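# Two robots place shelf board onto wall brackets

## Task

Take the shelf board off the cart, set it level across both wall brackets and slide it back until it meets the wall, using either robot or both. Finish with every gripper open and the robots moved away from it. The board must stay in place with no robot supporting it, and no robot may end up fallen or leaning.

## Robot and tools

ROBOTS. Two identical Hello Robot Stretch 3 units, r1 and r2. Each has a two-wheel differential base (0.33 m long, 0.34 m wide, passive omni wheel at the rear), a lift that moves the arm up and down a mast, and a telescoping arm that reaches out to the robot's right side. The base cannot strafe, so the gripper moves forward or back only by driving. Turning in place pivots about a point 0.05 m behind the front edge. With the arm retracted and the wrist folded, a full turn sweeps a 0.28 m radius. An unfolded, level wrist reaches beyond that circle.

FRAMES. Base frame: origin on the floor between the drive wheels, x forward, y left, z up. hand_pose is in this frame, at the point where the closed fingertips meet. With all wrist joints at 0, its x points up, y points back along the arm toward the mast, and z toward the robot's rear. The odometry frame is the base frame where the scene began. Each robot reports in its own frames, so judge where the robots are relative to each other only from the images, lidar_m and the depth grids.

execute_actions. Argument actions: a list holding one action object or nothing (an empty list only returns state and images). The action is keyed by robot name, "r1" and/or "r2". For each robot you may give:
- base: exactly one of translate_m (a relative straight drive in metres, -1 to 1, positive forward) or rotate_rad (a relative turn in place, -3.2 to 3.2, positive counter-clockwise seen from above). Both are offsets from the position the base reported in the latest state.
- joints: absolute targets by name: lift_m 0 to 1.1 (arm height); arm_m 0 to 0.52 (extension); wrist_yaw_rad -1.345 to 4.42 (0 along the arm, positive toward the front, 3.0 folded over the base); wrist_pitch_rad -1.57 to 0.451 (0 level, negative tips the fingers down); wrist_roll_rad -2.911 to 2.911; gripper_m -0.089 to 0.179 (larger is wider, and the real fingertip gap is a bit smaller than the value); head_pan_rad -3.953 to 1.73 (0 forward, positive left, -1.57 faces along the arm); head_tilt_rad -1.53 to 0.419 (negative looks down).
- contact_limits: only arm_m, a motor effort percentage from 1 to 100 at which the arm halts with contact_stop. Smaller is gentler, but too small stops at once.
Everything in one action starts together. One action runs at most 15 s. An unknown key or an out-of-range number rejects the whole call. Anything you leave out may keep driving toward an earlier target without the status lines showing it. Optional cameras: a list of names (r1_head_camera, r1_nav_camera, r1_wrist_camera, r2_head_camera, r2_nav_camera, r2_wrist_camera, or "all"). Omitted or null means all, and [] means none.

wait: seconds from 0 to 10. Nothing new is commanded. It returns the same state and images as an empty action.

zoom_image: camera name plus region [x0, y0, x1, y1] in pixels of that camera's latest full image, origin top-left, at most 504 by 504. Head images are 896x504, nav 672x504, wrist 644x364.

finished_scene: scene is the number of the current scene. It ends the scene for good once the last command has been held, and the next task appears in its result.

RESULT LINES. base_status and joint_status tell how each commanded motion ended: done, off_target (came to rest short and may still push), contact_stop, time_out or torque_fault. After the last three, the old target is dropped. An arm or lift that stops on contact goes slack until commanded again, and a slack lift may sag under a load. on_its_own covers uncommanded parts, and its "held at" is a target, not a position. joint_positions gives the joint values. motor_effort is a percentage, positive toward higher values, with the peak in brackets. It is biased and noisy. An at-rest effort outside the normal range suggests pushing or carrying. Positive wheel effort drives forward. lidar_m gives 12 distances in 30-degree sectors: the 1st straight ahead, then counter-clockwise (4th left, 7th behind, 10th right), measured in a plane 0.17 m high, 0.15 to 12 m; "-" means nothing. It sees the other robot but not glass, and its own parts can hide some sectors. wrist_depth_mm (45 to 1000) and head_depth_mm (280 to 4000, sideways image) are 7x7 grids of median depth, read from the top left. base_odometry counts wheel turns, including slip. turned_by_wheels and turned_by_imu give the turn since the last result. base_tilt gives forward and right lean in degrees, with a fixed bias of up to about 4. contact_limits shows the active, default and maximum values. pictures lists the returned images in order.

GRIPPING. Close to below the object's width to hold it. Open to at least 0.02 above the touching value to release. Neither the reading nor done proves a grasp. To squeeze again, send a new value.

SPEED. The base moves fast only with lift_m under 0.30, arm_m under 0.03 and wrist_yaw_rad over 2.54. Otherwise it is limited to 0.10 m/s and 0.63 rad/s.

CAUTIONS. Fold or unfold the wrist only with lift_m 0.32 to 0.95, pitch -0.4 and roll near 0. Keep pitch at -0.5 or lower when yaw is below -0.4. Never let the bases press together: once touching, even millimetres more is a fail. When carrying one load together, the two robots' travel can differ by up to 2.5 cm per metre, which strains the hands and can tip a robot. An arm pushing something rigid with the gripper above about 0.45 m, driving while hooked on something fixed, or snagging furniture, especially in reverse, can topple a robot. If it leans, back off in small steps, free the gripper, and lower lift_m to about 0.2. Wrist servos that strain for several seconds shut off for 10 s. If any call in a reply reports a stop, the later calls in that reply are skipped. Avoid drops, slams and hard pushes. A loose object may get nudged now and then, so confirm the board still rests on its own before finishing.

Each tool is called after ">>>" in YAML: its name, and indented under it one key for each argument.

## Session

>>> execute_actions:
  actions: []

Scene clock: 0.00 s.
r1.base_odometry: x=+0.000 y=+0.000 heading=+0.000 (m, m, rad; r1's odometry frame)
r1.turned_by_wheels: +0.000 (rad since the last result)
r1.turned_by_imu: +0.000 (rad since the last result)
r1.base_tilt: forward=-0.2 right=-1.7 (deg)
r1.lidar_m: 1.16 1.16 1.35 2.37 7.00 4.12 3.62 1.62 0.95 0.83 0.83 0.97
r1.head_depth_mm: 1289 1285 1280 1270 1262 1249 1245 / 1252 1240 1235 1229 1215 1208 1202 / 1203 1206 1194 1190 1184 1170 1168 / 1181 1166 1163 1150 1151 1141 1137 / 1136 1138 1118 1118 1124 1096 1101 / 1107 1099 1093 1088 1081 1072 1067 / 1081 1073 1064 1059 1048 1048 1039
r1.base_status: not commanded
r1.joint_positions: lift_m=+0.346 arm_m=-0.002 wrist_yaw_rad=+2.880 wrist_pitch_rad=-0.515 wrist_roll_rad=-0.001 gripper_m=+0.037 head_pan_rad=+0.016 head_tilt_rad=-0.011
r1.joint_status: not commanded
r1.motor_effort: left_wheel=+0 right_wheel=-1 lift_m=+29 arm_m=-1 wrist_yaw_rad=+0 wrist_pitch_rad=+5 wrist_roll_rad=-1 gripper_m=+0 head_pan_rad=+1 head_tilt_rad=+3 (%)
r1.hand_pose: x=+0.0334 y=+0.0614 z=+0.3380 quat_wxyz=(+0.268, +0.701, +0.090, +0.655) (m; r1's base frame)
r1.wrist_depth_mm: - - - - - - 928 / - - - - - - 954 / - 933 935 897 922 897 846 / 760 - 752 723 740 722 720 / 629 - 635 624 618 619 598 / 544 543 - 535 539 523 522 / 478 489 - 465 452 462 455
r2.base_odometry: x=+0.000 y=+0.000 heading=+0.000 (m, m, rad; r2's odometry frame)
r2.turned_by_wheels: +0.000 (rad since the last result)
r2.turned_by_imu: +0.000 (rad since the last result)
r2.base_tilt: forward=-0.5 right=-1.1 (deg)
r2.lidar_m: 1.36 2.35 6.97 4.21 3.61 2.54 1.46 1.25 1.26 1.36 1.17 1.17
r2.head_depth_mm: 1186 1182 1182 1187 1178 1180 1187 / 1295 1284 1278 1292 1272 1283 1276 / 1407 1405 1399 1389 1399 1379 1403 / 1534 1521 1529 1531 1533 1521 1539 / 1683 1695 1697 1694 1705 1702 1697 / 1779 1936 1931 1909 1898 1910 1904 / 1745 2186 2172 2178 2191 2187 2165
r2.base_status: not commanded
r2.joint_positions: lift_m=+0.521 arm_m=+0.001 wrist_yaw_rad=+2.843 wrist_pitch_rad=-0.549 wrist_roll_rad=-0.014 gripper_m=+0.037 head_pan_rad=-0.015 head_tilt_rad=-0.013
r2.joint_status: not commanded
r2.motor_effort: left_wheel=+0 right_wheel=+0 lift_m=+27 arm_m=+0 wrist_yaw_rad=+0 wrist_pitch_rad=+6 wrist_roll_rad=+0 gripper_m=+1 head_pan_rad=+0 head_tilt_rad=+1 (%)
r2.hand_pose: x=+0.0393 y=+0.0511 z=+0.5054 quat_wxyz=(+0.291, +0.697, +0.091, +0.650) (m; r2's base frame)
r2.wrist_depth_mm: - - - - - - - / - - - - - - - / - - - - - - - / 912 948 944 975 - - - / 783 - 830 823 843 881 884 / 681 - - 725 731 739 757 / 609 610 622 634 625 657 658
pictures: r1_head_camera (sideways: a quarter turn clockwise sets it upright), r1_nav_camera (sideways: a quarter turn counterclockwise sets it upright), r1_wrist_camera, r2_head_camera (sideways: a quarter turn clockwise sets it upright), r2_nav_camera (sideways: a quarter turn counterclockwise sets it upright), r2_wrist_camera
Images, in order (width x height): r1_head_camera 896x504, r1_nav_camera 672x504, r1_wrist_camera 644x364, r2_head_camera 896x504, r2_nav_camera 672x504, r2_wrist_camera 644x364.

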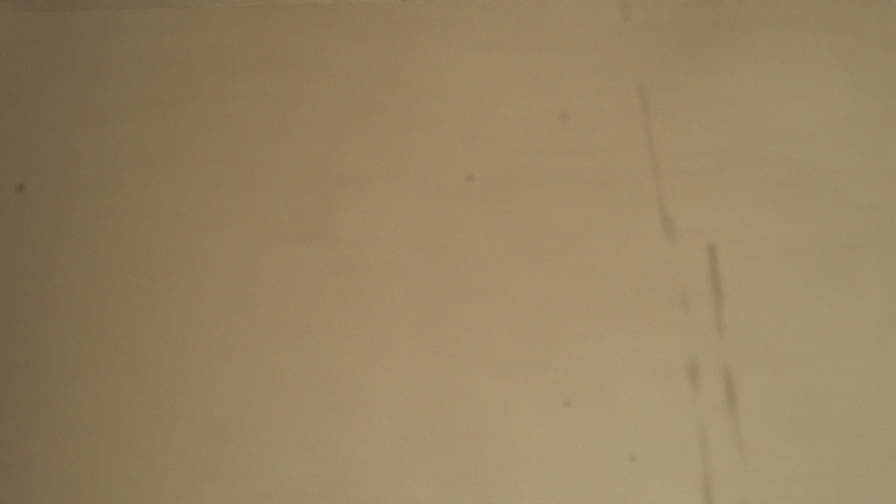

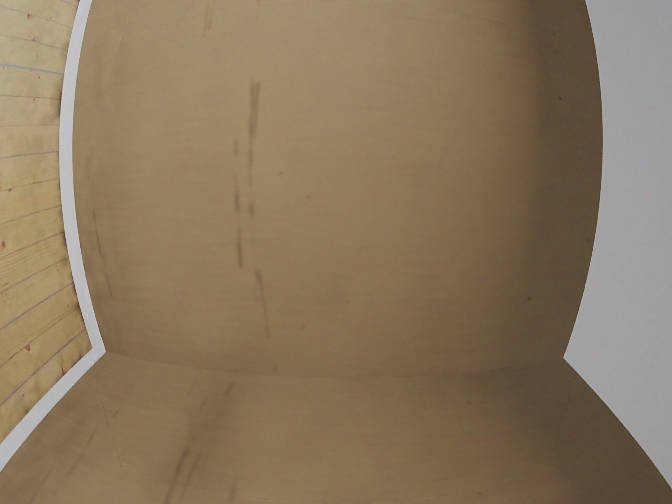

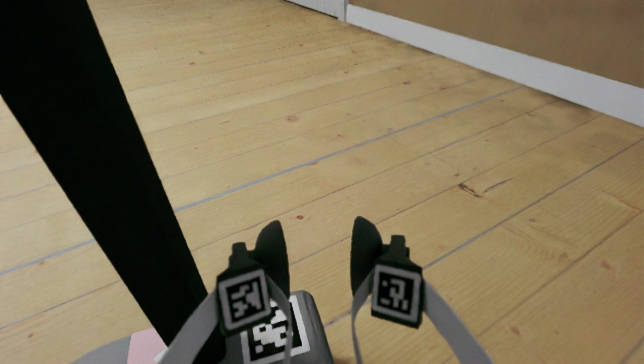

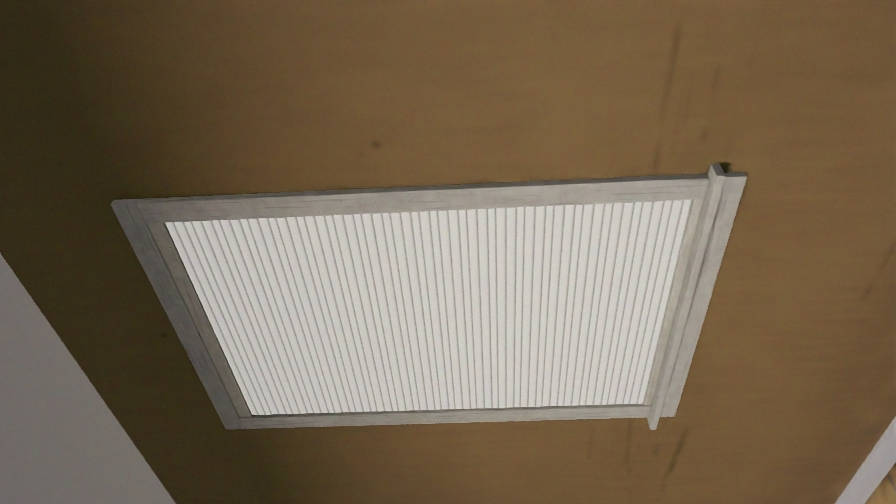

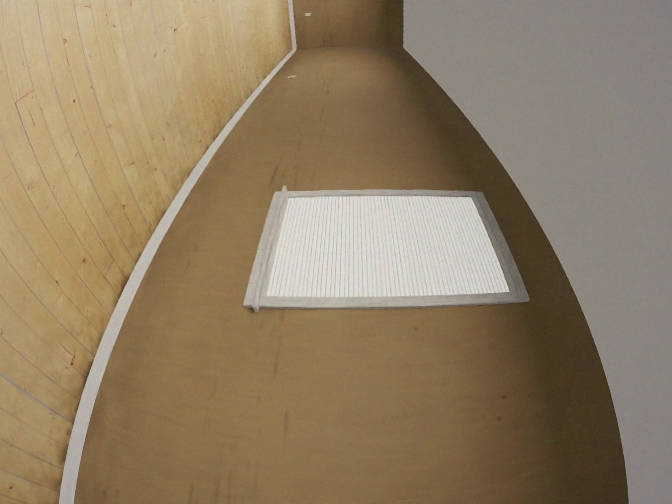

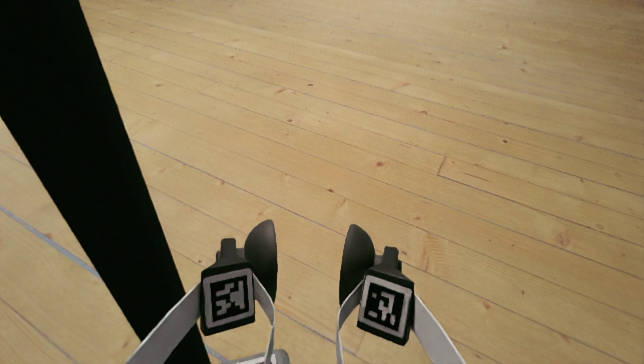

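>>> execute_actions:
  actions:
    - {"r1":{"joints":{"head_pan_rad":1.6,"head_tilt_rad":-0.3}},"r2":{"joints":{"head_pan_rad":1.3,"head_tilt_rad":-0.3}}}
  cameras: ["r1_nav_camera","r2_nav_camera","r1_head_camera","r2_head_camera"]

Scene clock: 1.50 s.
r1.base_odometry: x=+0.000 y=+0.000 heading=+0.000 (m, m, rad; r1's odometry frame)
r1.turned_by_wheels: +0.000 (rad since the last result)
r1.turned_by_imu: +0.000 (rad since the last result)
r1.base_tilt: forward=-0.2 right=-1.7 (deg)
r1.lidar_m: 1.16 1.16 1.36 2.37 6.98 4.13 3.61 1.62 0.95 0.83 0.83 0.97
r1.head_depth_mm: 1823 1862 1893 1954 2001 2002 1637 / 2193 2202 2293 2369 2480 2102 1637 / 2721 2852 2918 3044 2826 2099 1646 / 3407 3740 3933 3619 2947 2100 1656 / - - - - 2913 2090 1650 / - - - - 2949 2117 1652 / - - - - 2978 2119 1656
r1.base_status: not commanded
r1.joint_positions: lift_m=+0.346 arm_m=-0.002 wrist_yaw_rad=+2.880 wrist_pitch_rad=-0.515 wrist_roll_rad=-0.001 gripper_m=+0.037 head_pan_rad=+1.593 head_tilt_rad=-0.296
r1.joint_status: all done
r1.motor_effort: left_wheel=+1(0) right_wheel=+0(1) lift_m=+29(29) arm_m=+0(0) wrist_yaw_rad=+0(0) wrist_pitch_rad=+5(5) wrist_roll_rad=+0(0) gripper_m=+0(0) head_pan_rad=+5(53) head_tilt_rad=-2(29) (%)
r1.hand_pose: x=+0.0334 y=+0.0614 z=+0.3380 quat_wxyz=(+0.268, +0.701, +0.090, +0.655) (m; r1's base frame)
r1.wrist_depth_mm: - - - - - - 892 / - - - - - - 930 / - 960 911 921 868 877 858 / 762 - 741 736 737 718 706 / 646 - 634 616 615 603 592 / 554 544 - 529 540 521 516 / 478 497 - 470 457 459 458
r2.base_odometry: x=+0.000 y=+0.000 heading=+0.000 (m, m, rad; r2's odometry frame)
r2.turned_by_wheels: +0.000 (rad since the last result)
r2.turned_by_imu: +0.000 (rad since the last result)
r2.base_tilt: forward=-0.4 right=-1.1 (deg)
r2.lidar_m: 1.36 2.35 6.98 4.20 3.62 2.53 1.46 1.26 1.25 1.36 1.18 1.17
r2.head_depth_mm: 3508 - - - 2954 2108 1618 / 3500 - - - 2992 2111 1617 / 3451 - - - 3002 2127 1636 / 3461 - - - 3066 2116 1631 / 3418 - - - 3048 2139 1629 / 3321 - - - 3089 2150 1641 / 3310 - - - 3134 2143 1651
r2.base_status: not commanded
r2.joint_positions: lift_m=+0.521 arm_m=+0.001 wrist_yaw_rad=+2.843 wrist_pitch_rad=-0.549 wrist_roll_rad=-0.014 gripper_m=+0.037 head_pan_rad=+1.293 head_tilt_rad=-0.296
r2.joint_status: all done
r2.motor_effort: left_wheel=+0(0) right_wheel=+0(0) lift_m=+27(27) arm_m=+0(0) wrist_yaw_rad=+1(0) wrist_pitch_rad=+6(6) wrist_roll_rad=+0(0) gripper_m=+1(0) head_pan_rad=+4(35) head_tilt_rad=-1(16) (%)
r2.hand_pose: x=+0.0393 y=+0.0511 z=+0.5054 quat_wxyz=(+0.291, +0.697, +0.091, +0.650) (m; r2's base frame)
r2.wrist_depth_mm: - - - - - - - / - - - - - - - / - - - - - - - / 885 926 961 977 - - - / 769 - 843 820 847 874 897 / 681 - - 717 745 751 767 / 604 612 623 626 626 658 667
pictures: r1_head_camera (sideways: a quarter turn clockwise sets it upright), r1_nav_camera (sideways: a quarter turn counterclockwise sets it upright), r2_head_camera (sideways: a quarter turn clockwise sets it upright), r2_nav_camera (sideways: a quarter turn counterclockwise sets it upright)
Images, in order (width x height): r1_head_camera 896x504, r1_nav_camera 672x504, r2_head_camera 896x504, r2_nav_camera 672x504.

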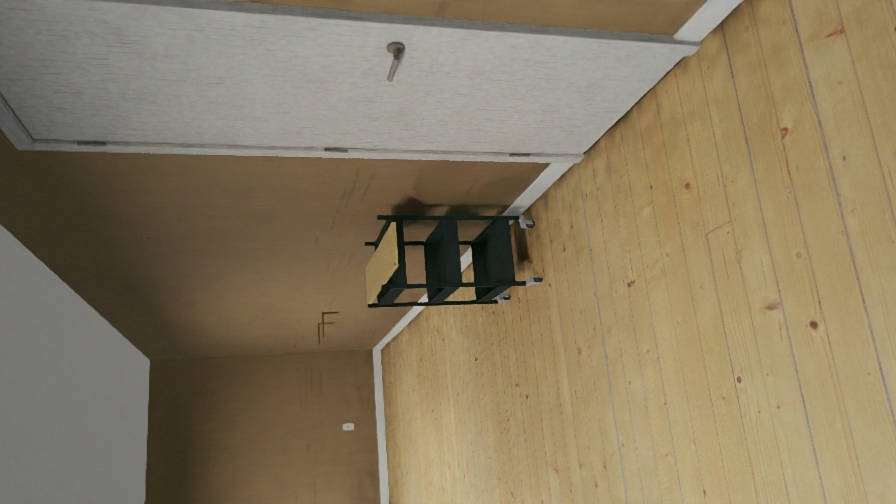

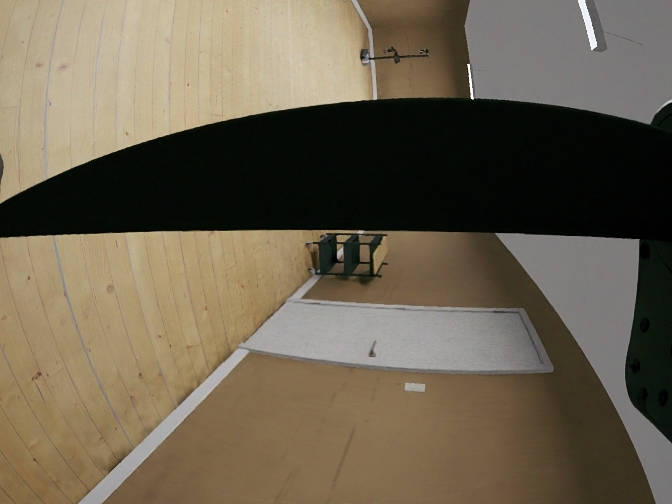

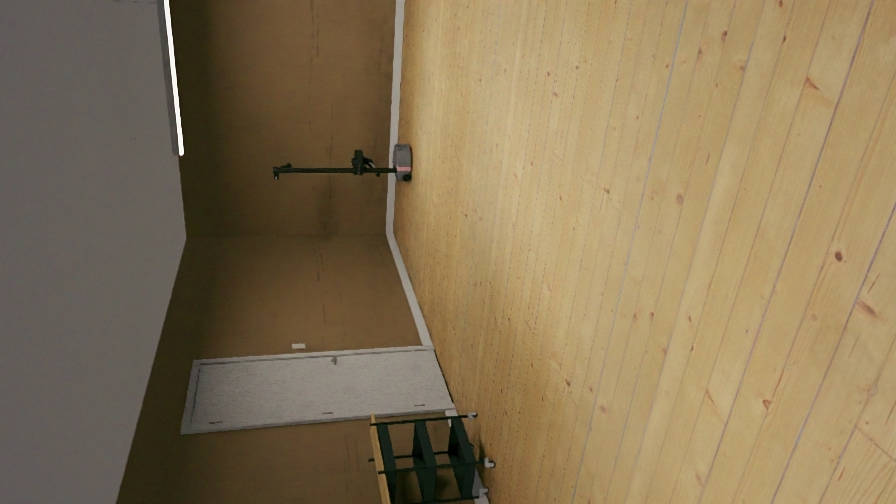

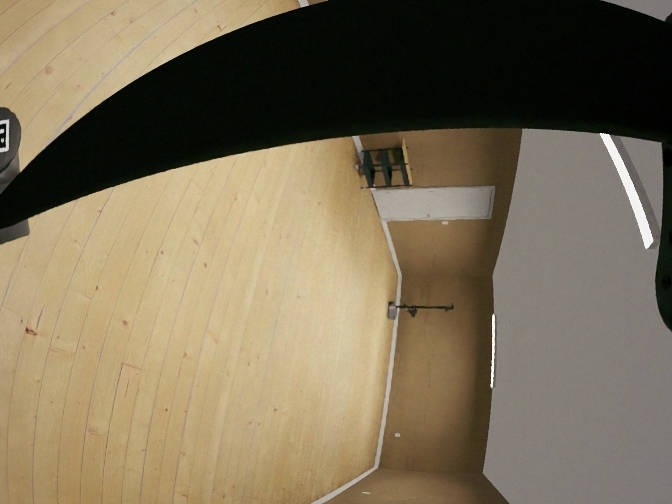

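>>> zoom_image:
  camera: "r1_head_camera"
  region: [280, 180, 580, 380]

Region (280, 180, 580, 380) of r1_head_camera's 896x504 image, scaled by 1.680, with more detail than that image has.

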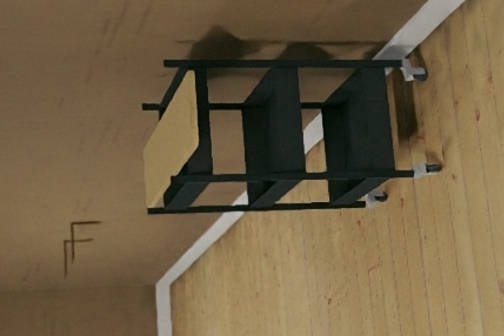

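>>> execute_actions:
  actions:
    - {"r1":{"base":{"rotate_rad":1.57},"joints":{"lift_m":0.27,"head_pan_rad":-0.5,"head_tilt_rad":-0.2}}}
  cameras: []

>>> execute_actions:
  actions:
    - {"r1":{"base":{"translate_m":1.0}}}
  cameras: []

>>> execute_actions:
  actions:
    - {"r1":{"base":{"translate_m":0.8}}}
  cameras: ["r1_head_camera","r1_nav_camera"]

Scene clock: 4.70 s.
r1.base_odometry: x=+0.000 y=+0.000 heading=+1.570 (m, m, rad; r1's odometry frame)
r1.turned_by_wheels: +1.570 (rad since the last result)
r1.turned_by_imu: +1.563 (rad since the last result)
r1.base_tilt: forward=-0.2 right=-1.7 (deg)
r1.lidar_m: 2.33 6.97 4.13 3.59 1.64 0.95 0.83 0.83 0.97 1.16 1.16 1.35
r1.head_depth_mm: 1129 1154 1180 1209 1250 1277 1310 / 1205 1240 1274 1313 1348 1385 1431 / 1301 1348 1392 1425 1478 1524 1585 / 1430 1464 1518 1583 1629 1702 1695 / 1566 1628 1704 1718 1838 1873 1837 / 1730 1787 1878 1922 2036 2096 1835 / 1931 2005 2106 2218 2331 2307 1827
r1.base_status: done
r1.joint_positions: lift_m=+0.270 arm_m=-0.002 wrist_yaw_rad=+2.880 wrist_pitch_rad=-0.516 wrist_roll_rad=-0.001 gripper_m=+0.037 head_pan_rad=-0.493 head_tilt_rad=-0.211
r1.joint_status: all done
r1.motor_effort: left_wheel=-2(12) right_wheel=+1(9) lift_m=+22(26) arm_m=+0(1) wrist_yaw_rad=+0(0) wrist_pitch_rad=+5(5) wrist_roll_rad=+0(0) gripper_m=+0(0) head_pan_rad=-4(52) head_tilt_rad=+7(20) (%)
r1.hand_pose: x=+0.0333 y=+0.0612 z=+0.2617 quat_wxyz=(+0.268, +0.701, +0.090, +0.655) (m; r1's base frame)
r1.wrist_depth_mm: - - - - - - - / - - - - - 949 958 / - 796 793 762 763 737 725 / 640 - 638 622 614 616 588 / 539 - 535 545 520 503 510 / 467 - - 460 457 443 433 / - - - 400 376 382 385
r2.base_odometry: x=+0.000 y=+0.000 heading=+0.000 (m, m, rad; r2's odometry frame)
r2.turned_by_wheels: +0.000 (rad since the last result)
r2.turned_by_imu: +0.001 (rad since the last result)
r2.base_tilt: forward=-0.4 right=-1.0 (deg)
r2.lidar_m: 1.36 2.35 7.06 4.17 3.62 2.53 1.46 1.26 1.26 1.36 1.17 1.17
r2.head_depth_mm: 3490 - - - 2961 2102 1604 / 3462 - - - 3019 2107 1606 / 3503 - - - 3013 2100 1613 / 3446 - - - 3072 2113 1637 / 3388 - - - 3079 2161 1635 / 3314 - - - 3054 2145 1632 / 3223 - - - 3096 2171 1658
r2.base_status: not commanded
r2.joint_positions: lift_m=+0.521 arm_m=+0.001 wrist_yaw_rad=+2.843 wrist_pitch_rad=-0.549 wrist_roll_rad=-0.014 gripper_m=+0.037 head_pan_rad=+1.293 head_tilt_rad=-0.296
r2.joint_status: not commanded
r2.motor_effort: left_wheel=+0(0) right_wheel=+0(0) lift_m=+27(27) arm_m=+0(0) wrist_yaw_rad=+0(1) wrist_pitch_rad=+6(6) wrist_roll_rad=+0(0) gripper_m=+0(0) head_pan_rad=+4(3) head_tilt_rad=-1(0) (%)
r2.hand_pose: x=+0.0393 y=+0.0511 z=+0.5054 quat_wxyz=(+0.291, +0.697, +0.091, +0.650) (m; r2's base frame)
r2.wrist_depth_mm: - - - - - - - / - - - - - - - / - - - - - - - / 897 953 948 990 - - - / 779 - 831 833 852 878 880 / 695 - - 712 739 747 752 / 609 613 627 630 627 659 667
pictures: none
No camera images: the call's "cameras" was empty. Leave "cameras" out to get every camera's image.

Scene clock: 9.73 s.
r1.base_odometry: x=+0.001 y=+1.000 heading=+1.570 (m, m, rad; r1's odometry frame)
r1.turned_by_wheels: +0.000 (rad since the last result)
r1.turned_by_imu: +0.004 (rad since the last result)
r1.base_tilt: forward=-0.2 right=-1.7 (deg)
r1.lidar_m: 1.80 6.28 4.42 3.86 3.55 2.07 1.79 1.79 1.04 0.91 0.91 1.06
r1.head_depth_mm: 877 896 929 946 976 1002 1034 / 945 968 994 1025 1054 1091 1124 / 995 1022 1061 1099 1120 1168 1209 / 1089 1127 1160 1204 1254 1290 1352 / 1204 1248 1297 1347 1386 1445 1529 / 1336 1377 1437 1512 1579 1667 1693 / 1486 1556 1621 1768 1853 1979 1857
r1.base_status: done
r1.joint_positions: lift_m=+0.270 arm_m=-0.002 wrist_yaw_rad=+2.880 wrist_pitch_rad=-0.516 wrist_roll_rad=-0.001 gripper_m=+0.037 head_pan_rad=-0.493 head_tilt_rad=-0.210
r1.joint_status: not commanded
r1.motor_effort: left_wheel=-3(8) right_wheel=+0(7) lift_m=+22(22) arm_m=+0(1) wrist_yaw_rad=+0(0) wrist_pitch_rad=+5(5) wrist_roll_rad=+0(0) gripper_m=+0(0) head_pan_rad=-3(3) head_tilt_rad=+6(7) (%)
r1.hand_pose: x=+0.0333 y=+0.0612 z=+0.2616 quat_wxyz=(+0.268, +0.701, +0.090, +0.655) (m; r1's base frame)
r1.wrist_depth_mm: - - - - - - - / - - - - - 968 964 / - 777 776 778 769 753 739 / 633 - 625 627 610 614 605 / 534 - 532 527 520 500 507 / 464 - - 449 454 437 434 / - - - 395 380 388 383
r2.base_odometry: x=+0.000 y=+0.000 heading=+0.000 (m, m, rad; r2's odometry frame)
r2.turned_by_wheels: +0.000 (rad since the last result)
r2.turned_by_imu: +0.001 (rad since the last result)
r2.base_tilt: forward=-0.5 right=-1.1 (deg)
r2.lidar_m: 1.36 2.35 6.28 4.19 3.60 2.53 1.45 1.26 1.26 1.36 1.18 1.17
r2.head_depth_mm: 3511 - - - 3008 2104 1604 / 3506 - - - 3026 2120 1623 / 3467 - - - 3013 2132 1624 / 3425 - - - 3079 2156 1640 / 3397 - - - 3082 2154 1622 / 3376 - - - 3084 2129 1637 / 3357 - - - 3136 2154 1630
r2.base_status: not commanded
r2.joint_positions: lift_m=+0.521 arm_m=+0.001 wrist_yaw_rad=+2.843 wrist_pitch_rad=-0.549 wrist_roll_rad=-0.014 gripper_m=+0.037 head_pan_rad=+1.293 head_tilt_rad=-0.296
r2.joint_status: not commanded
r2.motor_effort: left_wheel=+0(0) right_wheel=+0(0) lift_m=+27(28) arm_m=+0(0) wrist_yaw_rad=+0(1) wrist_pitch_rad=+6(6) wrist_roll_rad=+0(0) gripper_m=+0(0) head_pan_rad=+4(4) head_tilt_rad=-1(1) (%)
r2.hand_pose: x=+0.0393 y=+0.0511 z=+0.5054 quat_wxyz=(+0.291, +0.697, +0.091, +0.650) (m; r2's base frame)
r2.wrist_depth_mm: - - - - - - - / - - - - - - - / - - - - - - - / 883 939 968 987 - - - / 775 - 823 818 850 866 862 / 677 - - 724 735 750 758 / 617 618 622 637 632 651 663
pictures: none
No camera images: the call's "cameras" was empty. Leave "cameras" out to get every camera's image.

Scene clock: 14.20 s.
r1.base_odometry: x=+0.002 y=+1.800 heading=+1.570 (m, m, rad; r1's odometry frame)
r1.turned_by_wheels: +0.000 (rad since the last result)
r1.turned_by_imu: +0.003 (rad since the last result)
r1.base_tilt: forward=-0.2 right=-1.7 (deg)
r1.lidar_m: 1.38 5.58 4.64 4.05 4.07 2.95 2.58 1.40 0.82 0.69 0.70 0.81
r1.head_depth_mm: 665 681 701 716 738 757 786 / 715 735 757 778 800 822 856 / 777 800 823 848 879 902 931 / 844 872 902 934 970 1004 1048 / 914 946 1033 1072 1110 1159 1211 / 1064 1107 1153 1201 1255 1323 1390 / 1197 1250 1302 1382 1449 1512 1572
r1.base_status: done
r1.joint_positions: lift_m=+0.270 arm_m=-0.002 wrist_yaw_rad=+2.880 wrist_pitch_rad=-0.516 wrist_roll_rad=-0.001 gripper_m=+0.037 head_pan_rad=-0.493 head_tilt_rad=-0.210
r1.joint_status: not commanded
r1.motor_effort: left_wheel=-2(9) right_wheel=+1(6) lift_m=+23(23) arm_m=+0(0) wrist_yaw_rad=+0(0) wrist_pitch_rad=+5(6) wrist_roll_rad=+0(0) gripper_m=+0(0) head_pan_rad=-4(4) head_tilt_rad=+7(7) (%)
r1.hand_pose: x=+0.0333 y=+0.0612 z=+0.2616 quat_wxyz=(+0.268, +0.701, +0.090, +0.655) (m; r1's base frame)
r1.wrist_depth_mm: - - - - - - - / - - - - - 979 957 / - 784 775 766 765 737 730 / 630 - 625 621 608 610 592 / 538 - 533 538 519 508 504 / 461 - - 451 445 438 434 / - - - 401 385 386 383
r2.base_odometry: x=+0.000 y=+0.000 heading=+0.000 (m, m, rad; r2's odometry frame)
r2.turned_by_wheels: +0.000 (rad since the last result)
r2.turned_by_imu: +0.001 (rad since the last result)
r2.base_tilt: forward=-0.4 right=-1.1 (deg)
r2.lidar_m: 1.36 2.35 5.73 4.19 3.60 2.53 1.47 1.26 1.26 1.36 1.18 1.17
r2.head_depth_mm: 3503 - - - 2982 2078 1596 / 3477 - - - 2997 2091 1617 / 3427 - - - 3023 2129 1615 / 3431 - - - 3030 2108 1628 / 3398 - - - 3115 2125 1639 / 3355 - - - 3086 2160 1640 / 3294 - - - 3132 2148 1655
r2.base_status: not commanded
r2.joint_positions: lift_m=+0.521 arm_m=+0.001 wrist_yaw_rad=+2.843 wrist_pitch_rad=-0.549 wrist_roll_rad=-0.014 gripper_m=+0.037 head_pan_rad=+1.293 head_tilt_rad=-0.296
r2.joint_status: not commanded
r2.motor_effort: left_wheel=+0(0) right_wheel=+0(0) lift_m=+28(28) arm_m=+0(0) wrist_yaw_rad=+0(0) wrist_pitch_rad=+6(6) wrist_roll_rad=+0(0) gripper_m=+0(0) head_pan_rad=+3(3) head_tilt_rad=-1(2) (%)
r2.hand_pose: x=+0.0393 y=+0.0511 z=+0.5054 quat_wxyz=(+0.291, +0.697, +0.091, +0.650) (m; r2's base frame)
r2.wrist_depth_mm: - - - - - - - / - - - - - - - / - - - - - - - / 899 959 949 971 - - - / 770 - 830 827 862 849 882 / 682 - - 714 740 754 746 / 605 611 622 634 636 654 659
pictures: r1_head_camera (sideways: a quarter turn clockwise sets it upright), r1_nav_camera (sideways: a quarter turn counterclockwise sets it upright)
Images, in order (width x height): r1_head_camera 896x504, r1_nav_camera 672x504.

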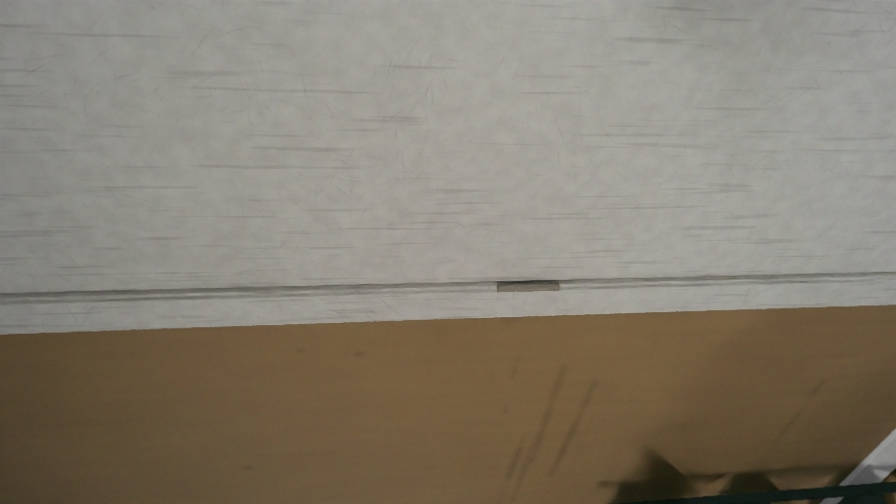

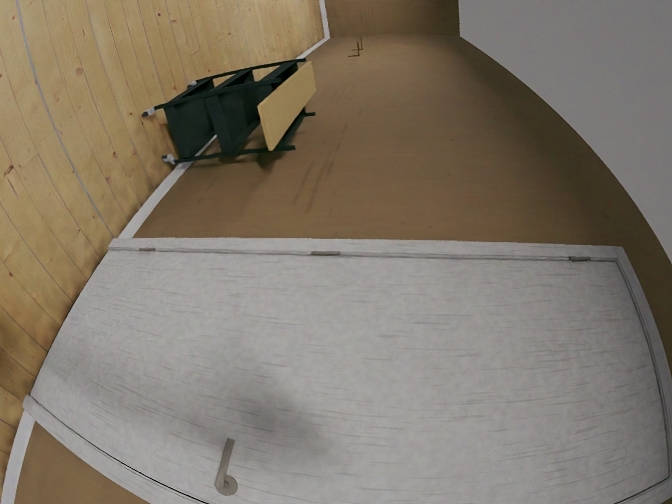

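>>> execute_actions:
  actions:
    - {"r1":{"base":{"rotate_rad":0.58},"joints":{"head_pan_rad":-1.0,"head_tilt_rad":-0.1}}}
  cameras: []

>>> execute_actions:
  actions:
    - {"r1":{"base":{"translate_m":0.8}}}
  cameras: []

>>> execute_actions:
  actions:
    - {"r1":{"base":{"rotate_rad":-0.5}}}
  cameras: ["r1_head_camera","r1_nav_camera"]

Scene clock: 16.17 s.
r1.base_odometry: x=+0.002 y=+1.800 heading=+2.150 (m, m, rad; r1's odometry frame)
r1.turned_by_wheels: +0.580 (rad since the last result)
r1.turned_by_imu: +0.578 (rad since the last result)
r1.base_tilt: forward=-0.2 right=-1.7 (deg)
r1.lidar_m: 5.57 4.51 4.05 4.07 2.87 2.57 1.29 0.80 0.69 0.70 0.84 1.38
r1.head_depth_mm: 720 729 740 748 759 770 782 / 784 795 805 818 832 850 860 / 862 878 895 904 917 942 957 / 942 959 972 991 1014 1027 1054 / 1107 1129 1158 1176 1202 1229 1257 / 1264 1291 1322 1367 1387 1419 1447 / 1462 1513 1556 1591 1634 1530 1591
r1.base_status: done
r1.joint_positions: lift_m=+0.270 arm_m=-0.002 wrist_yaw_rad=+2.880 wrist_pitch_rad=-0.516 wrist_roll_rad=-0.001 gripper_m=+0.037 head_pan_rad=-0.993 head_tilt_rad=-0.112
r1.joint_status: all done
r1.motor_effort: left_wheel=-2(12) right_wheel=+1(6) lift_m=+23(23) arm_m=+0(0) wrist_yaw_rad=+0(0) wrist_pitch_rad=+5(5) wrist_roll_rad=+0(0) gripper_m=+0(0) head_pan_rad=-3(40) head_tilt_rad=+8(21) (%)
r1.hand_pose: x=+0.0333 y=+0.0612 z=+0.2616 quat_wxyz=(+0.268, +0.701, +0.090, +0.655) (m; r1's base frame)
r1.wrist_depth_mm: - - - - - - - / - - - - - 978 975 / - 800 797 774 773 734 736 / 632 - 636 631 611 614 600 / 537 - 536 540 526 514 503 / 467 - - 457 453 442 436 / - - - 391 381 384 384
r2.base_odometry: x=+0.000 y=+0.000 heading=+0.000 (m, m, rad; r2's odometry frame)
r2.turned_by_wheels: +0.000 (rad since the last result)
r2.turned_by_imu: +0.000 (rad since the last result)
r2.base_tilt: forward=-0.4 right=-1.1 (deg)
r2.lidar_m: 1.35 2.35 5.78 4.16 3.60 2.52 1.46 1.26 1.26 1.36 1.17 1.17
r2.head_depth_mm: 3448 - - - 2995 2096 1620 / 3469 - - - 2982 2104 1608 / 3486 - - - 3083 2135 1639 / 3440 - - - 3037 2133 1629 / 3417 - - - 3090 2131 1630 / 3350 - - - 3087 2174 1632 / 3340 - - - 3129 2161 1653
r2.base_status: not commanded
r2.joint_positions: lift_m=+0.521 arm_m=+0.001 wrist_yaw_rad=+2.843 wrist_pitch_rad=-0.549 wrist_roll_rad=-0.014 gripper_m=+0.037 head_pan_rad=+1.293 head_tilt_rad=-0.296
r2.joint_status: not commanded
r2.motor_effort: left_wheel=+0(1) right_wheel=+0(0) lift_m=+27(28) arm_m=+0(0) wrist_yaw_rad=+0(0) wrist_pitch_rad=+6(6) wrist_roll_rad=+0(0) gripper_m=+0(0) head_pan_rad=+3(3) head_tilt_rad=-1(1) (%)
r2.hand_pose: x=+0.0393 y=+0.0511 z=+0.5054 quat_wxyz=(+0.291, +0.697, +0.091, +0.650) (m; r2's base frame)
r2.wrist_depth_mm: - - - - - - - / - - - - - - - / - - - - - - - / 890 936 975 971 - - - / 776 - 828 841 851 880 882 / 686 - - 719 749 744 758 / 606 605 625 638 631 656 674
pictures: none
No camera images: the call's "cameras" was empty. Leave "cameras" out to get every camera's image.

Scene clock: 20.63 s.
r1.base_odometry: x=-0.436 y=+2.470 heading=+2.150 (m, m, rad; r1's odometry frame)
r1.turned_by_wheels: +0.000 (rad since the last result)
r1.turned_by_imu: +0.003 (rad since the last result)
r1.base_tilt: forward=-0.2 right=-1.7 (deg)
r1.lidar_m: 4.83 4.22 3.79 3.81 3.73 3.33 1.75 1.07 0.94 0.98 0.81 2.24
r1.head_depth_mm: 1022 1034 1049 1069 1078 1091 899 / 1111 1124 1145 1162 1173 1201 905 / 1219 1248 1257 1286 1304 1295 904 / 1360 1381 1396 1438 1466 1343 961 / 1520 1548 1594 1632 1653 1278 1044 / 1742 1780 1841 1864 1927 1821 1886 / 2015 2094 2142 2197 2284 2323 2116
r1.base_status: done
r1.joint_positions: lift_m=+0.270 arm_m=-0.002 wrist_yaw_rad=+2.880 wrist_pitch_rad=-0.516 wrist_roll_rad=-0.001 gripper_m=+0.037 head_pan_rad=-0.993 head_tilt_rad=-0.112
r1.joint_status: not commanded
r1.motor_effort: left_wheel=-2(9) right_wheel=+1(10) lift_m=+22(22) arm_m=+0(1) wrist_yaw_rad=+0(0) wrist_pitch_rad=+6(5) wrist_roll_rad=+0(0) gripper_m=+0(0) head_pan_rad=-3(3) head_tilt_rad=+8(8) (%)
r1.hand_pose: x=+0.0333 y=+0.0612 z=+0.2616 quat_wxyz=(+0.268, +0.701, +0.090, +0.655) (m; r1's base frame)
r1.wrist_depth_mm: - - - - - - - / - - - - - 988 961 / - 789 778 770 768 730 729 / 633 - 621 616 620 612 602 / 538 - 540 532 525 509 508 / 470 - - 456 453 441 430 / - - - 395 383 385 384
r2.base_odometry: x=+0.000 y=+0.000 heading=+0.000 (m, m, rad; r2's odometry frame)
r2.turned_by_wheels: +0.000 (rad since the last result)
r2.turned_by_imu: +0.001 (rad since the last result)
r2.base_tilt: forward=-0.4 right=-1.1 (deg)
r2.lidar_m: 1.36 2.35 7.33 4.22 3.62 2.52 1.46 1.26 1.26 1.36 1.17 1.18
r2.head_depth_mm: 3500 - - - 2996 2101 1609 / 3530 - - - 2974 2115 1620 / 3449 - - - 3033 2089 1640 / 3394 - - - 3076 2121 1622 / 3402 - - - 3056 2129 1636 / 3331 - - - 3051 2136 1642 / 3347 - - - 3069 2168 1670
r2.base_status: not commanded
r2.joint_positions: lift_m=+0.521 arm_m=+0.001 wrist_yaw_rad=+2.843 wrist_pitch_rad=-0.549 wrist_roll_rad=-0.014 gripper_m=+0.037 head_pan_rad=+1.293 head_tilt_rad=-0.296
r2.joint_status: not commanded
r2.motor_effort: left_wheel=+0(0) right_wheel=+0(0) lift_m=+28(28) arm_m=+0(0) wrist_yaw_rad=+0(0) wrist_pitch_rad=+6(6) wrist_roll_rad=+0(0) gripper_m=+0(1) head_pan_rad=+3(3) head_tilt_rad=-2(1) (%)
r2.hand_pose: x=+0.0393 y=+0.0511 z=+0.5054 quat_wxyz=(+0.291, +0.697, +0.091, +0.650) (m; r2's base frame)
r2.wrist_depth_mm: - - - - - - - / - - - - - - - / - - - - - - - / 891 947 965 975 - - - / 777 - 835 834 836 878 895 / 686 - - 711 734 758 765 / 601 616 622 637 625 646 668
pictures: none
No camera images: the call's "cameras" was empty. Leave "cameras" out to get every camera's image.

Scene clock: 22.37 s.
r1.base_odometry: x=-0.436 y=+2.470 heading=+1.650 (m, m, rad; r1's odometry frame)
r1.turned_by_wheels: -0.500 (rad since the last result)
r1.turned_by_imu: -0.498 (rad since the last result)
r1.base_tilt: forward=-0.2 right=-1.7 (deg)
r1.lidar_m: 2.36 4.82 4.19 3.78 3.80 3.66 3.32 1.69 1.05 0.94 0.98 0.81
r1.head_depth_mm: 858 867 881 893 906 917 935 / 884 892 910 921 934 945 965 / 917 929 945 955 974 989 999 / 954 961 977 997 1010 1027 1044 / 982 1004 1014 1033 1048 1062 1079 / 1022 1039 1050 1070 1089 1110 913 / 1067 1087 1099 1120 1137 1159 913
r1.base_status: done
r1.joint_positions: lift_m=+0.270 arm_m=-0.002 wrist_yaw_rad=+2.880 wrist_pitch_rad=-0.516 wrist_roll_rad=-0.001 gripper_m=+0.037 head_pan_rad=-0.993 head_tilt_rad=-0.112
r1.joint_status: not commanded
r1.motor_effort: left_wheel=+3(13) right_wheel=-3(6) lift_m=+22(23) arm_m=+0(1) wrist_yaw_rad=+0(0) wrist_pitch_rad=+6(6) wrist_roll_rad=+0(1) gripper_m=+0(0) head_pan_rad=-4(2) head_tilt_rad=+8(7) (%)
r1.hand_pose: x=+0.0333 y=+0.0612 z=+0.2616 quat_wxyz=(+0.268, +0.701, +0.090, +0.655) (m; r1's base frame)
r1.wrist_depth_mm: - - - - - - - / - - - - - 961 944 / - 813 792 766 742 747 718 / 640 - 626 611 611 611 600 / 532 - 534 533 522 509 499 / 466 - - 453 454 438 437 / - - - 398 383 386 383
r2.base_odometry: x=+0.000 y=+0.000 heading=+0.000 (m, m, rad; r2's odometry frame)
r2.turned_by_wheels: +0.000 (rad since the last result)
r2.turned_by_imu: +0.000 (rad since the last result)
r2.base_tilt: forward=-0.5 right=-1.1 (deg)
r2.lidar_m: 1.36 2.35 7.28 4.20 3.61 2.53 1.45 1.26 1.26 1.36 1.17 1.17
r2.head_depth_mm: 3480 - - - 2961 2072 1619 / 3506 - - - 2975 2098 1619 / 3449 - - - 3025 2093 1621 / 3460 - - - 3032 2113 1637 / 3377 - - - 3052 2147 1641 / 3324 - - - 3108 2147 1643 / 3332 - - - 3112 2157 1653
r2.base_status: not commanded
r2.joint_positions: lift_m=+0.521 arm_m=+0.001 wrist_yaw_rad=+2.843 wrist_pitch_rad=-0.549 wrist_roll_rad=-0.014 gripper_m=+0.037 head_pan_rad=+1.293 head_tilt_rad=-0.296
r2.joint_status: not commanded
r2.motor_effort: left_wheel=+0(0) right_wheel=+0(0) lift_m=+28(28) arm_m=+0(0) wrist_yaw_rad=+0(0) wrist_pitch_rad=+6(6) wrist_roll_rad=+0(0) gripper_m=+1(1) head_pan_rad=+3(3) head_tilt_rad=-2(1) (%)
r2.hand_pose: x=+0.0393 y=+0.0511 z=+0.5054 quat_wxyz=(+0.291, +0.697, +0.091, +0.650) (m; r2's base frame)
r2.wrist_depth_mm: - - - - - - - / - - - - - - - / - - - - - - - / 899 940 959 973 - - - / 787 - 819 825 852 881 887 / 681 - - 726 747 753 769 / 609 613 631 633 626 656 661
pictures: r1_head_camera (sideways: a quarter turn clockwise sets it upright), r1_nav_camera (sideways: a quarter turn counterclockwise sets it upright)
Images, in order (width x height): r1_head_camera 896x504, r1_nav_camera 672x504.

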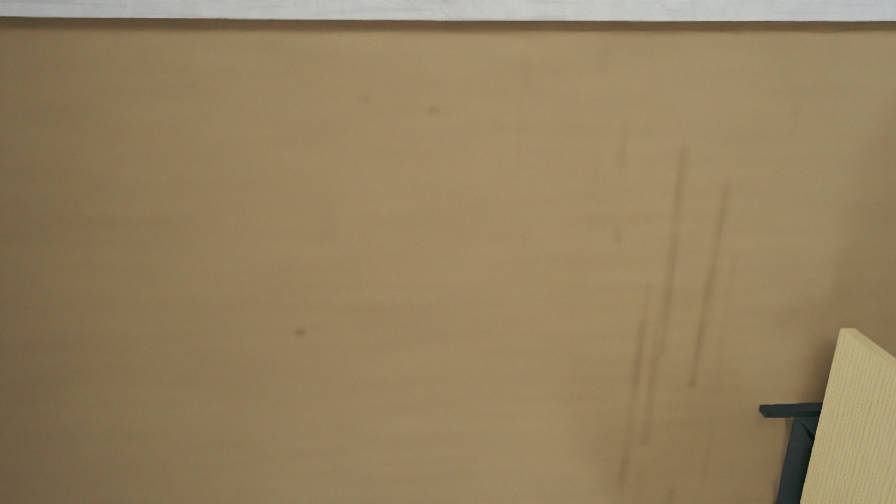

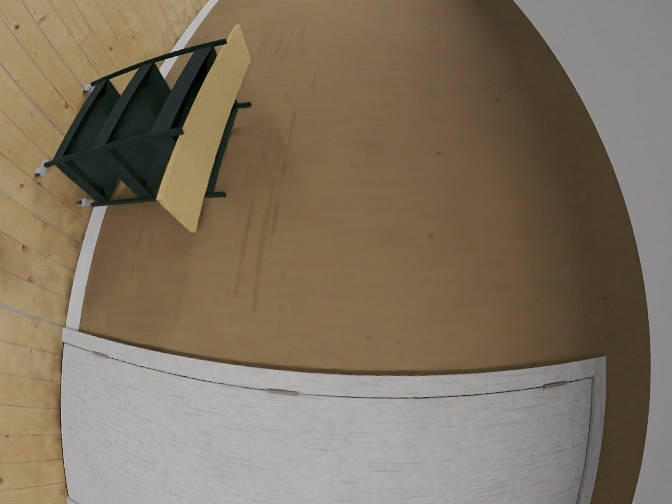

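>>> execute_actions:
  actions:
    - {"r1":{"base":{"translate_m":0.65},"joints":{"head_pan_rad":-1.57,"head_tilt_rad":-0.5}}}
  cameras: ["r1_head_camera","r1_nav_camera"]

Scene clock: 26.40 s.
r1.base_odometry: x=-0.487 y=+3.118 heading=+1.650 (m, m, rad; r1's odometry frame)
r1.turned_by_wheels: +0.000 (rad since the last result)
r1.turned_by_imu: +0.003 (rad since the last result)
r1.base_tilt: forward=-0.2 right=-1.7 (deg)
r1.lidar_m: 2.12 4.83 4.29 3.89 3.93 4.37 3.95 1.47 0.95 0.44 0.46 0.56
r1.head_depth_mm: 787 851 927 1015 1123 1242 1356 / 770 829 896 986 1093 1218 1317 / 751 814 879 960 1043 732 1294 / 737 796 859 939 1008 713 1270 / 723 778 843 918 974 713 693 / 711 760 822 893 955 711 638 / 696 746 803 868 928 712 636
r1.base_status: done
r1.joint_positions: lift_m=+0.270 arm_m=-0.002 wrist_yaw_rad=+2.880 wrist_pitch_rad=-0.516 wrist_roll_rad=-0.001 gripper_m=+0.037 head_pan_rad=-1.563 head_tilt_rad=-0.494
r1.joint_status: all done
r1.motor_effort: left_wheel=+3(15) right_wheel=-2(4) lift_m=+23(23) arm_m=+0(0) wrist_yaw_rad=+0(0) wrist_pitch_rad=+5(5) wrist_roll_rad=+0(0) gripper_m=+0(0) head_pan_rad=-4(42) head_tilt_rad=-3(35) (%)
r1.hand_pose: x=+0.0333 y=+0.0612 z=+0.2616 quat_wxyz=(+0.268, +0.701, +0.090, +0.655) (m; r1's base frame)
r1.wrist_depth_mm: - - - - - - - / - - - - - 969 949 / - 807 768 772 759 734 741 / 638 - 618 624 617 605 611 / 539 - 532 532 524 507 494 / 471 - - 456 457 440 437 / - - - 399 382 389 385
r2.base_odometry: x=+0.000 y=+0.000 heading=+0.000 (m, m, rad; r2's odometry frame)
r2.turned_by_wheels: +0.000 (rad since the last result)
r2.turned_by_imu: +0.001 (rad since the last result)
r2.base_tilt: forward=-0.5 right=-1.0 (deg)
r2.lidar_m: 1.35 2.35 7.32 4.20 3.62 2.52 1.46 1.26 1.26 1.36 1.17 1.18
r2.head_depth_mm: 3491 - - - 3003 2090 1617 / 3423 - - - 3009 2132 1630 / 3463 - - - 3044 2126 1629 / 3431 - - - 3052 2122 1631 / 3380 - - - 3092 2156 1639 / 3339 - - - 3070 2129 1639 / 3302 - - - 3119 2155 1650
r2.base_status: not commanded
r2.joint_positions: lift_m=+0.521 arm_m=+0.001 wrist_yaw_rad=+2.843 wrist_pitch_rad=-0.549 wrist_roll_rad=-0.014 gripper_m=+0.037 head_pan_rad=+1.293 head_tilt_rad=-0.296
r2.joint_status: not commanded
r2.motor_effort: left_wheel=+0(0) right_wheel=+0(0) lift_m=+27(27) arm_m=-1(0) wrist_yaw_rad=+0(0) wrist_pitch_rad=+6(6) wrist_roll_rad=+0(0) gripper_m=+1(0) head_pan_rad=+4(3) head_tilt_rad=-1(1) (%)
r2.hand_pose: x=+0.0393 y=+0.0511 z=+0.5054 quat_wxyz=(+0.291, +0.697, +0.091, +0.650) (m; r2's base frame)
r2.wrist_depth_mm: - - - - - - - / - - - - - - - / - - - - - - - / 891 943 963 977 - - - / 792 - 836 829 855 865 850 / 699 - - 714 743 755 754 / 604 612 621 636 627 653 666
pictures: r1_head_camera (sideways: a quarter turn clockwise sets it upright), r1_nav_camera (sideways: a quarter turn counterclockwise sets it upright)
Images, in order (width x height): r1_head_camera 896x504, r1_nav_camera 672x504.

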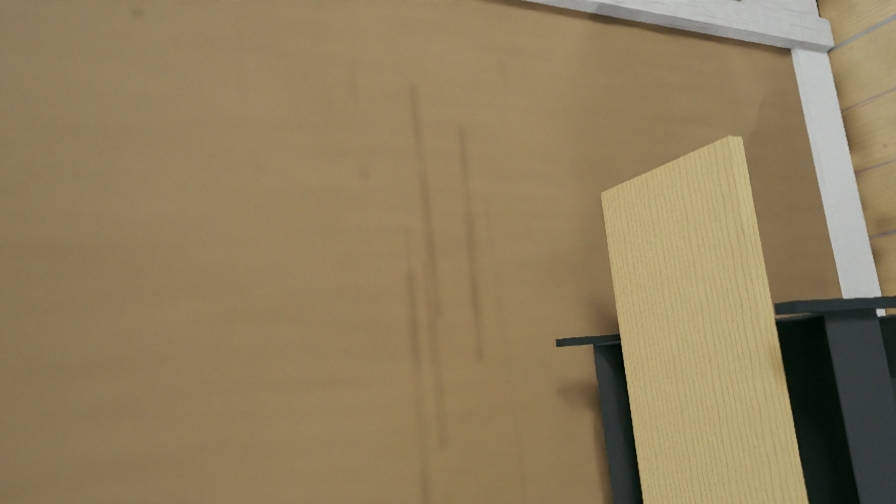

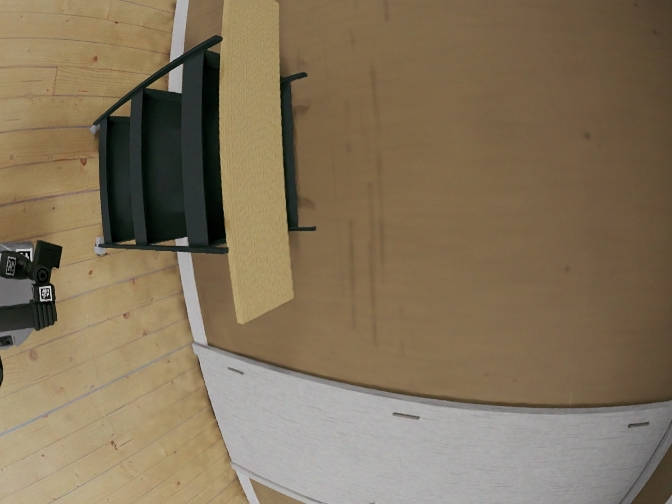

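>>> execute_actions:
  actions:
    - {"r1":{"joints":{"lift_m":0.94,"wrist_pitch_rad":-0.4}},"r2":{"base":{"rotate_rad":1.6},"joints":{"lift_m":0.27,"head_pan_rad":0}}}
  cameras: []

>>> execute_actions:
  actions:
    - {"r1":{"joints":{"wrist_yaw_rad":0,"wrist_pitch_rad":0,"wrist_roll_rad":1.57,"gripper_m":0.12,"head_tilt_rad":-0.7}}}
  cameras: ["r1_head_camera","r1_wrist_camera","r2_nav_camera"]

Scene clock: 33.87 s.
r1.base_odometry: x=-0.487 y=+3.118 heading=+1.650 (m, m, rad; r1's odometry frame)
r1.turned_by_wheels: +0.000 (rad since the last result)
r1.turned_by_imu: +0.002 (rad since the last result)
r1.base_tilt: forward=-0.1 right=-1.6 (deg)
r1.lidar_m: 2.11 4.83 4.30 3.91 3.93 4.36 3.97 1.47 0.96 0.44 0.45 0.56
r1.head_depth_mm: 784 851 926 1017 1121 1195 - / 770 832 905 982 1092 1204 - / 753 811 881 963 1042 733 - / 741 795 859 937 1005 710 - / 722 778 835 916 968 713 - / 710 763 821 894 948 713 678 / 695 747 803 871 930 711 637
r1.base_status: not commanded
r1.joint_positions: lift_m=+0.940 arm_m=-0.002 wrist_yaw_rad=+2.880 wrist_pitch_rad=-0.419 wrist_roll_rad=-0.001 gripper_m=+0.037 head_pan_rad=-1.563 head_tilt_rad=-0.494
r1.joint_status: all done
r1.motor_effort: left_wheel=+2(3) right_wheel=-2(3) lift_m=+35(42) arm_m=-1(0) wrist_yaw_rad=+0(0) wrist_pitch_rad=+7(9) wrist_roll_rad=+0(0) gripper_m=+0(0) head_pan_rad=-4(4) head_tilt_rad=-3(4) (%)
r1.hand_pose: x=+0.0367 y=+0.0740 z=+0.9522 quat_wxyz=(+0.236, +0.704, +0.056, +0.667) (m; r1's base frame)
r1.wrist_depth_mm: - - - - - - - / - - - - - - - / - - - - - - - / - - - - - - - / - - - - - - - / - - - - - - - / - - - - - - -
r2.base_odometry: x=+0.000 y=+0.000 heading=+1.600 (m, m, rad; r2's odometry frame)
r2.turned_by_wheels: +1.600 (rad since the last result)
r2.turned_by_imu: +1.584 (rad since the last result)
r2.base_tilt: forward=-0.5 right=-1.1 (deg)
r2.lidar_m: 4.13 3.60 2.44 1.43 1.26 1.26 1.34 1.17 1.17 1.38 2.45 7.03
r2.head_depth_mm: 3533 - - - 2960 2067 1624 / 3537 - - - 2984 2109 1623 / 3458 - - - 3064 2126 1620 / 3392 - - - 3071 2104 1638 / 3433 - - - 3056 2117 1627 / 3384 3943 - - 3087 2162 1636 / 3373 3611 3657 3840 3125 2142 1641
r2.base_status: done
r2.joint_positions: lift_m=+0.270 arm_m=+0.001 wrist_yaw_rad=+2.843 wrist_pitch_rad=-0.550 wrist_roll_rad=-0.014 gripper_m=+0.037 head_pan_rad=+0.007 head_tilt_rad=-0.297
r2.joint_status: all done
r2.motor_effort: left_wheel=-3(12) right_wheel=+2(7) lift_m=+25(25) arm_m=-1(1) wrist_yaw_rad=+0(0) wrist_pitch_rad=+6(6) wrist_roll_rad=+0(0) gripper_m=+0(0) head_pan_rad=-2(33) head_tilt_rad=-3(1) (%)
r2.hand_pose: x=+0.0393 y=+0.0510 z=+0.2544 quat_wxyz=(+0.291, +0.697, +0.091, +0.650) (m; r2's base frame)
r2.wrist_depth_mm: - - - - - - - / - 876 909 931 993 - - / - 696 715 729 753 773 810 / 542 571 571 602 614 624 637 / 475 - 515 519 514 524 538 / - - - 439 450 453 462 / - - - 385 380 394 401
pictures: none
No camera images: the call's "cameras" was empty. Leave "cameras" out to get every camera's image.

Scene clock: 36.30 s.
r1.base_odometry: x=-0.487 y=+3.118 heading=+1.650 (m, m, rad; r1's odometry frame)
r1.turned_by_wheels: +0.000 (rad since the last result)
r1.turned_by_imu: +0.001 (rad since the last result)
r1.base_tilt: forward=-0.1 right=-1.7 (deg)
r1.lidar_m: 2.11 4.85 4.30 3.91 3.92 4.39 3.98 1.47 0.95 0.44 0.45 0.56
r1.head_depth_mm: 798 892 1010 1160 - - - / 778 874 984 1131 1254 - - / 766 850 954 1062 757 - - / 749 832 924 1012 - - 1207 / 735 810 907 984 744 922 923 / 718 797 889 952 733 743 899 / 709 774 868 928 713 724 884
r1.base_status: not commanded
r1.joint_positions: lift_m=+0.940 arm_m=-0.002 wrist_yaw_rad=+0.002 wrist_pitch_rad=-0.023 wrist_roll_rad=+1.568 gripper_m=+0.120 head_pan_rad=-1.563 head_tilt_rad=-0.691
r1.joint_status: all done
r1.motor_effort: left_wheel=+3(3) right_wheel=-3(2) lift_m=+35(35) arm_m=+0(1) wrist_yaw_rad=-3(3) wrist_pitch_rad=+9(9) wrist_roll_rad=+1(2) gripper_m=+1(94) head_pan_rad=-3(5) head_tilt_rad=-5(27) (%)
r1.hand_pose: x=-0.0207 y=-0.3983 z=+1.0483 quat_wxyz=(+0.002, +0.001, -1.000, -0.012) (m; r1's base frame)
r1.wrist_depth_mm: 612 612 616 637 642 645 653 / 608 612 626 641 631 657 354 / 594 618 618 625 628 632 344 / 612 610 622 615 630 631 345 / 607 628 613 637 634 547 350 / 612 615 615 629 628 - 354 / 610 606 622 623 633 629 341
r2.base_odometry: x=+0.000 y=+0.000 heading=+1.600 (m, m, rad; r2's odometry frame)
r2.turned_by_wheels: +0.000 (rad since the last result)
r2.turned_by_imu: +0.001 (rad since the last result)
r2.base_tilt: forward=-0.5 right=-1.1 (deg)
r2.lidar_m: 4.13 3.61 2.44 1.44 1.26 1.26 1.34 1.17 1.17 1.38 2.45 7.04
r2.head_depth_mm: 3563 - - - 3005 2109 1606 / 3491 - - - 2978 2108 1624 / 3481 - - - 3045 2124 1623 / 3390 - - - 3046 2110 1618 / 3377 - - - 3045 2118 1639 / 3347 3923 - - 3128 2151 1659 / 3398 3608 3699 3808 3095 2171 1639
r2.base_status: not commanded
r2.joint_positions: lift_m=+0.270 arm_m=+0.001 wrist_yaw_rad=+2.843 wrist_pitch_rad=-0.550 wrist_roll_rad=-0.014 gripper_m=+0.037 head_pan_rad=+0.007 head_tilt_rad=-0.297
r2.joint_status: not commanded
r2.motor_effort: left_wheel=-2(3) right_wheel=+2(2) lift_m=+25(25) arm_m=-1(1) wrist_yaw_rad=+0(0) wrist_pitch_rad=+7(7) wrist_roll_rad=+0(0) gripper_m=+1(0) head_pan_rad=-2(2) head_tilt_rad=-2(1) (%)
r2.hand_pose: x=+0.0393 y=+0.0510 z=+0.2544 quat_wxyz=(+0.291, +0.697, +0.091, +0.650) (m; r2's base frame)
r2.wrist_depth_mm: - - - - - - - / - 870 885 932 957 - - / - 703 704 728 744 776 806 / 536 570 579 592 612 630 642 / 475 - 510 512 518 519 533 / - - - 440 448 453 459 / - - - 384 380 394 405
pictures: r1_head_camera (sideways: a quarter turn clockwise sets it upright), r1_wrist_camera, r2_nav_camera (sideways: a quarter turn counterclockwise sets it upright)
Images, in order (width x height): r1_head_camera 896x504, r1_wrist_camera 644x364, r2_nav_camera 672x504.

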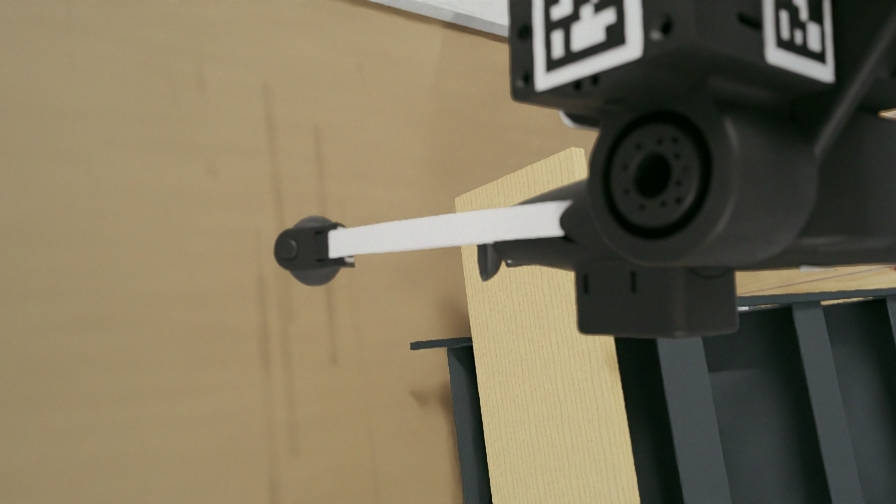

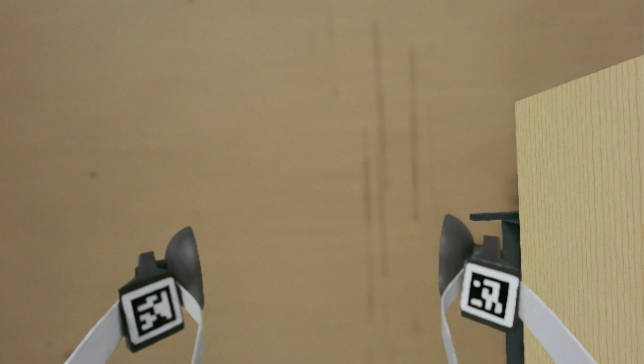

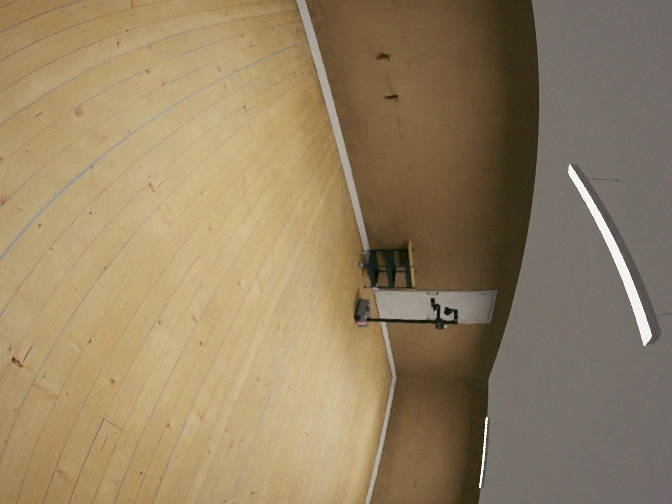

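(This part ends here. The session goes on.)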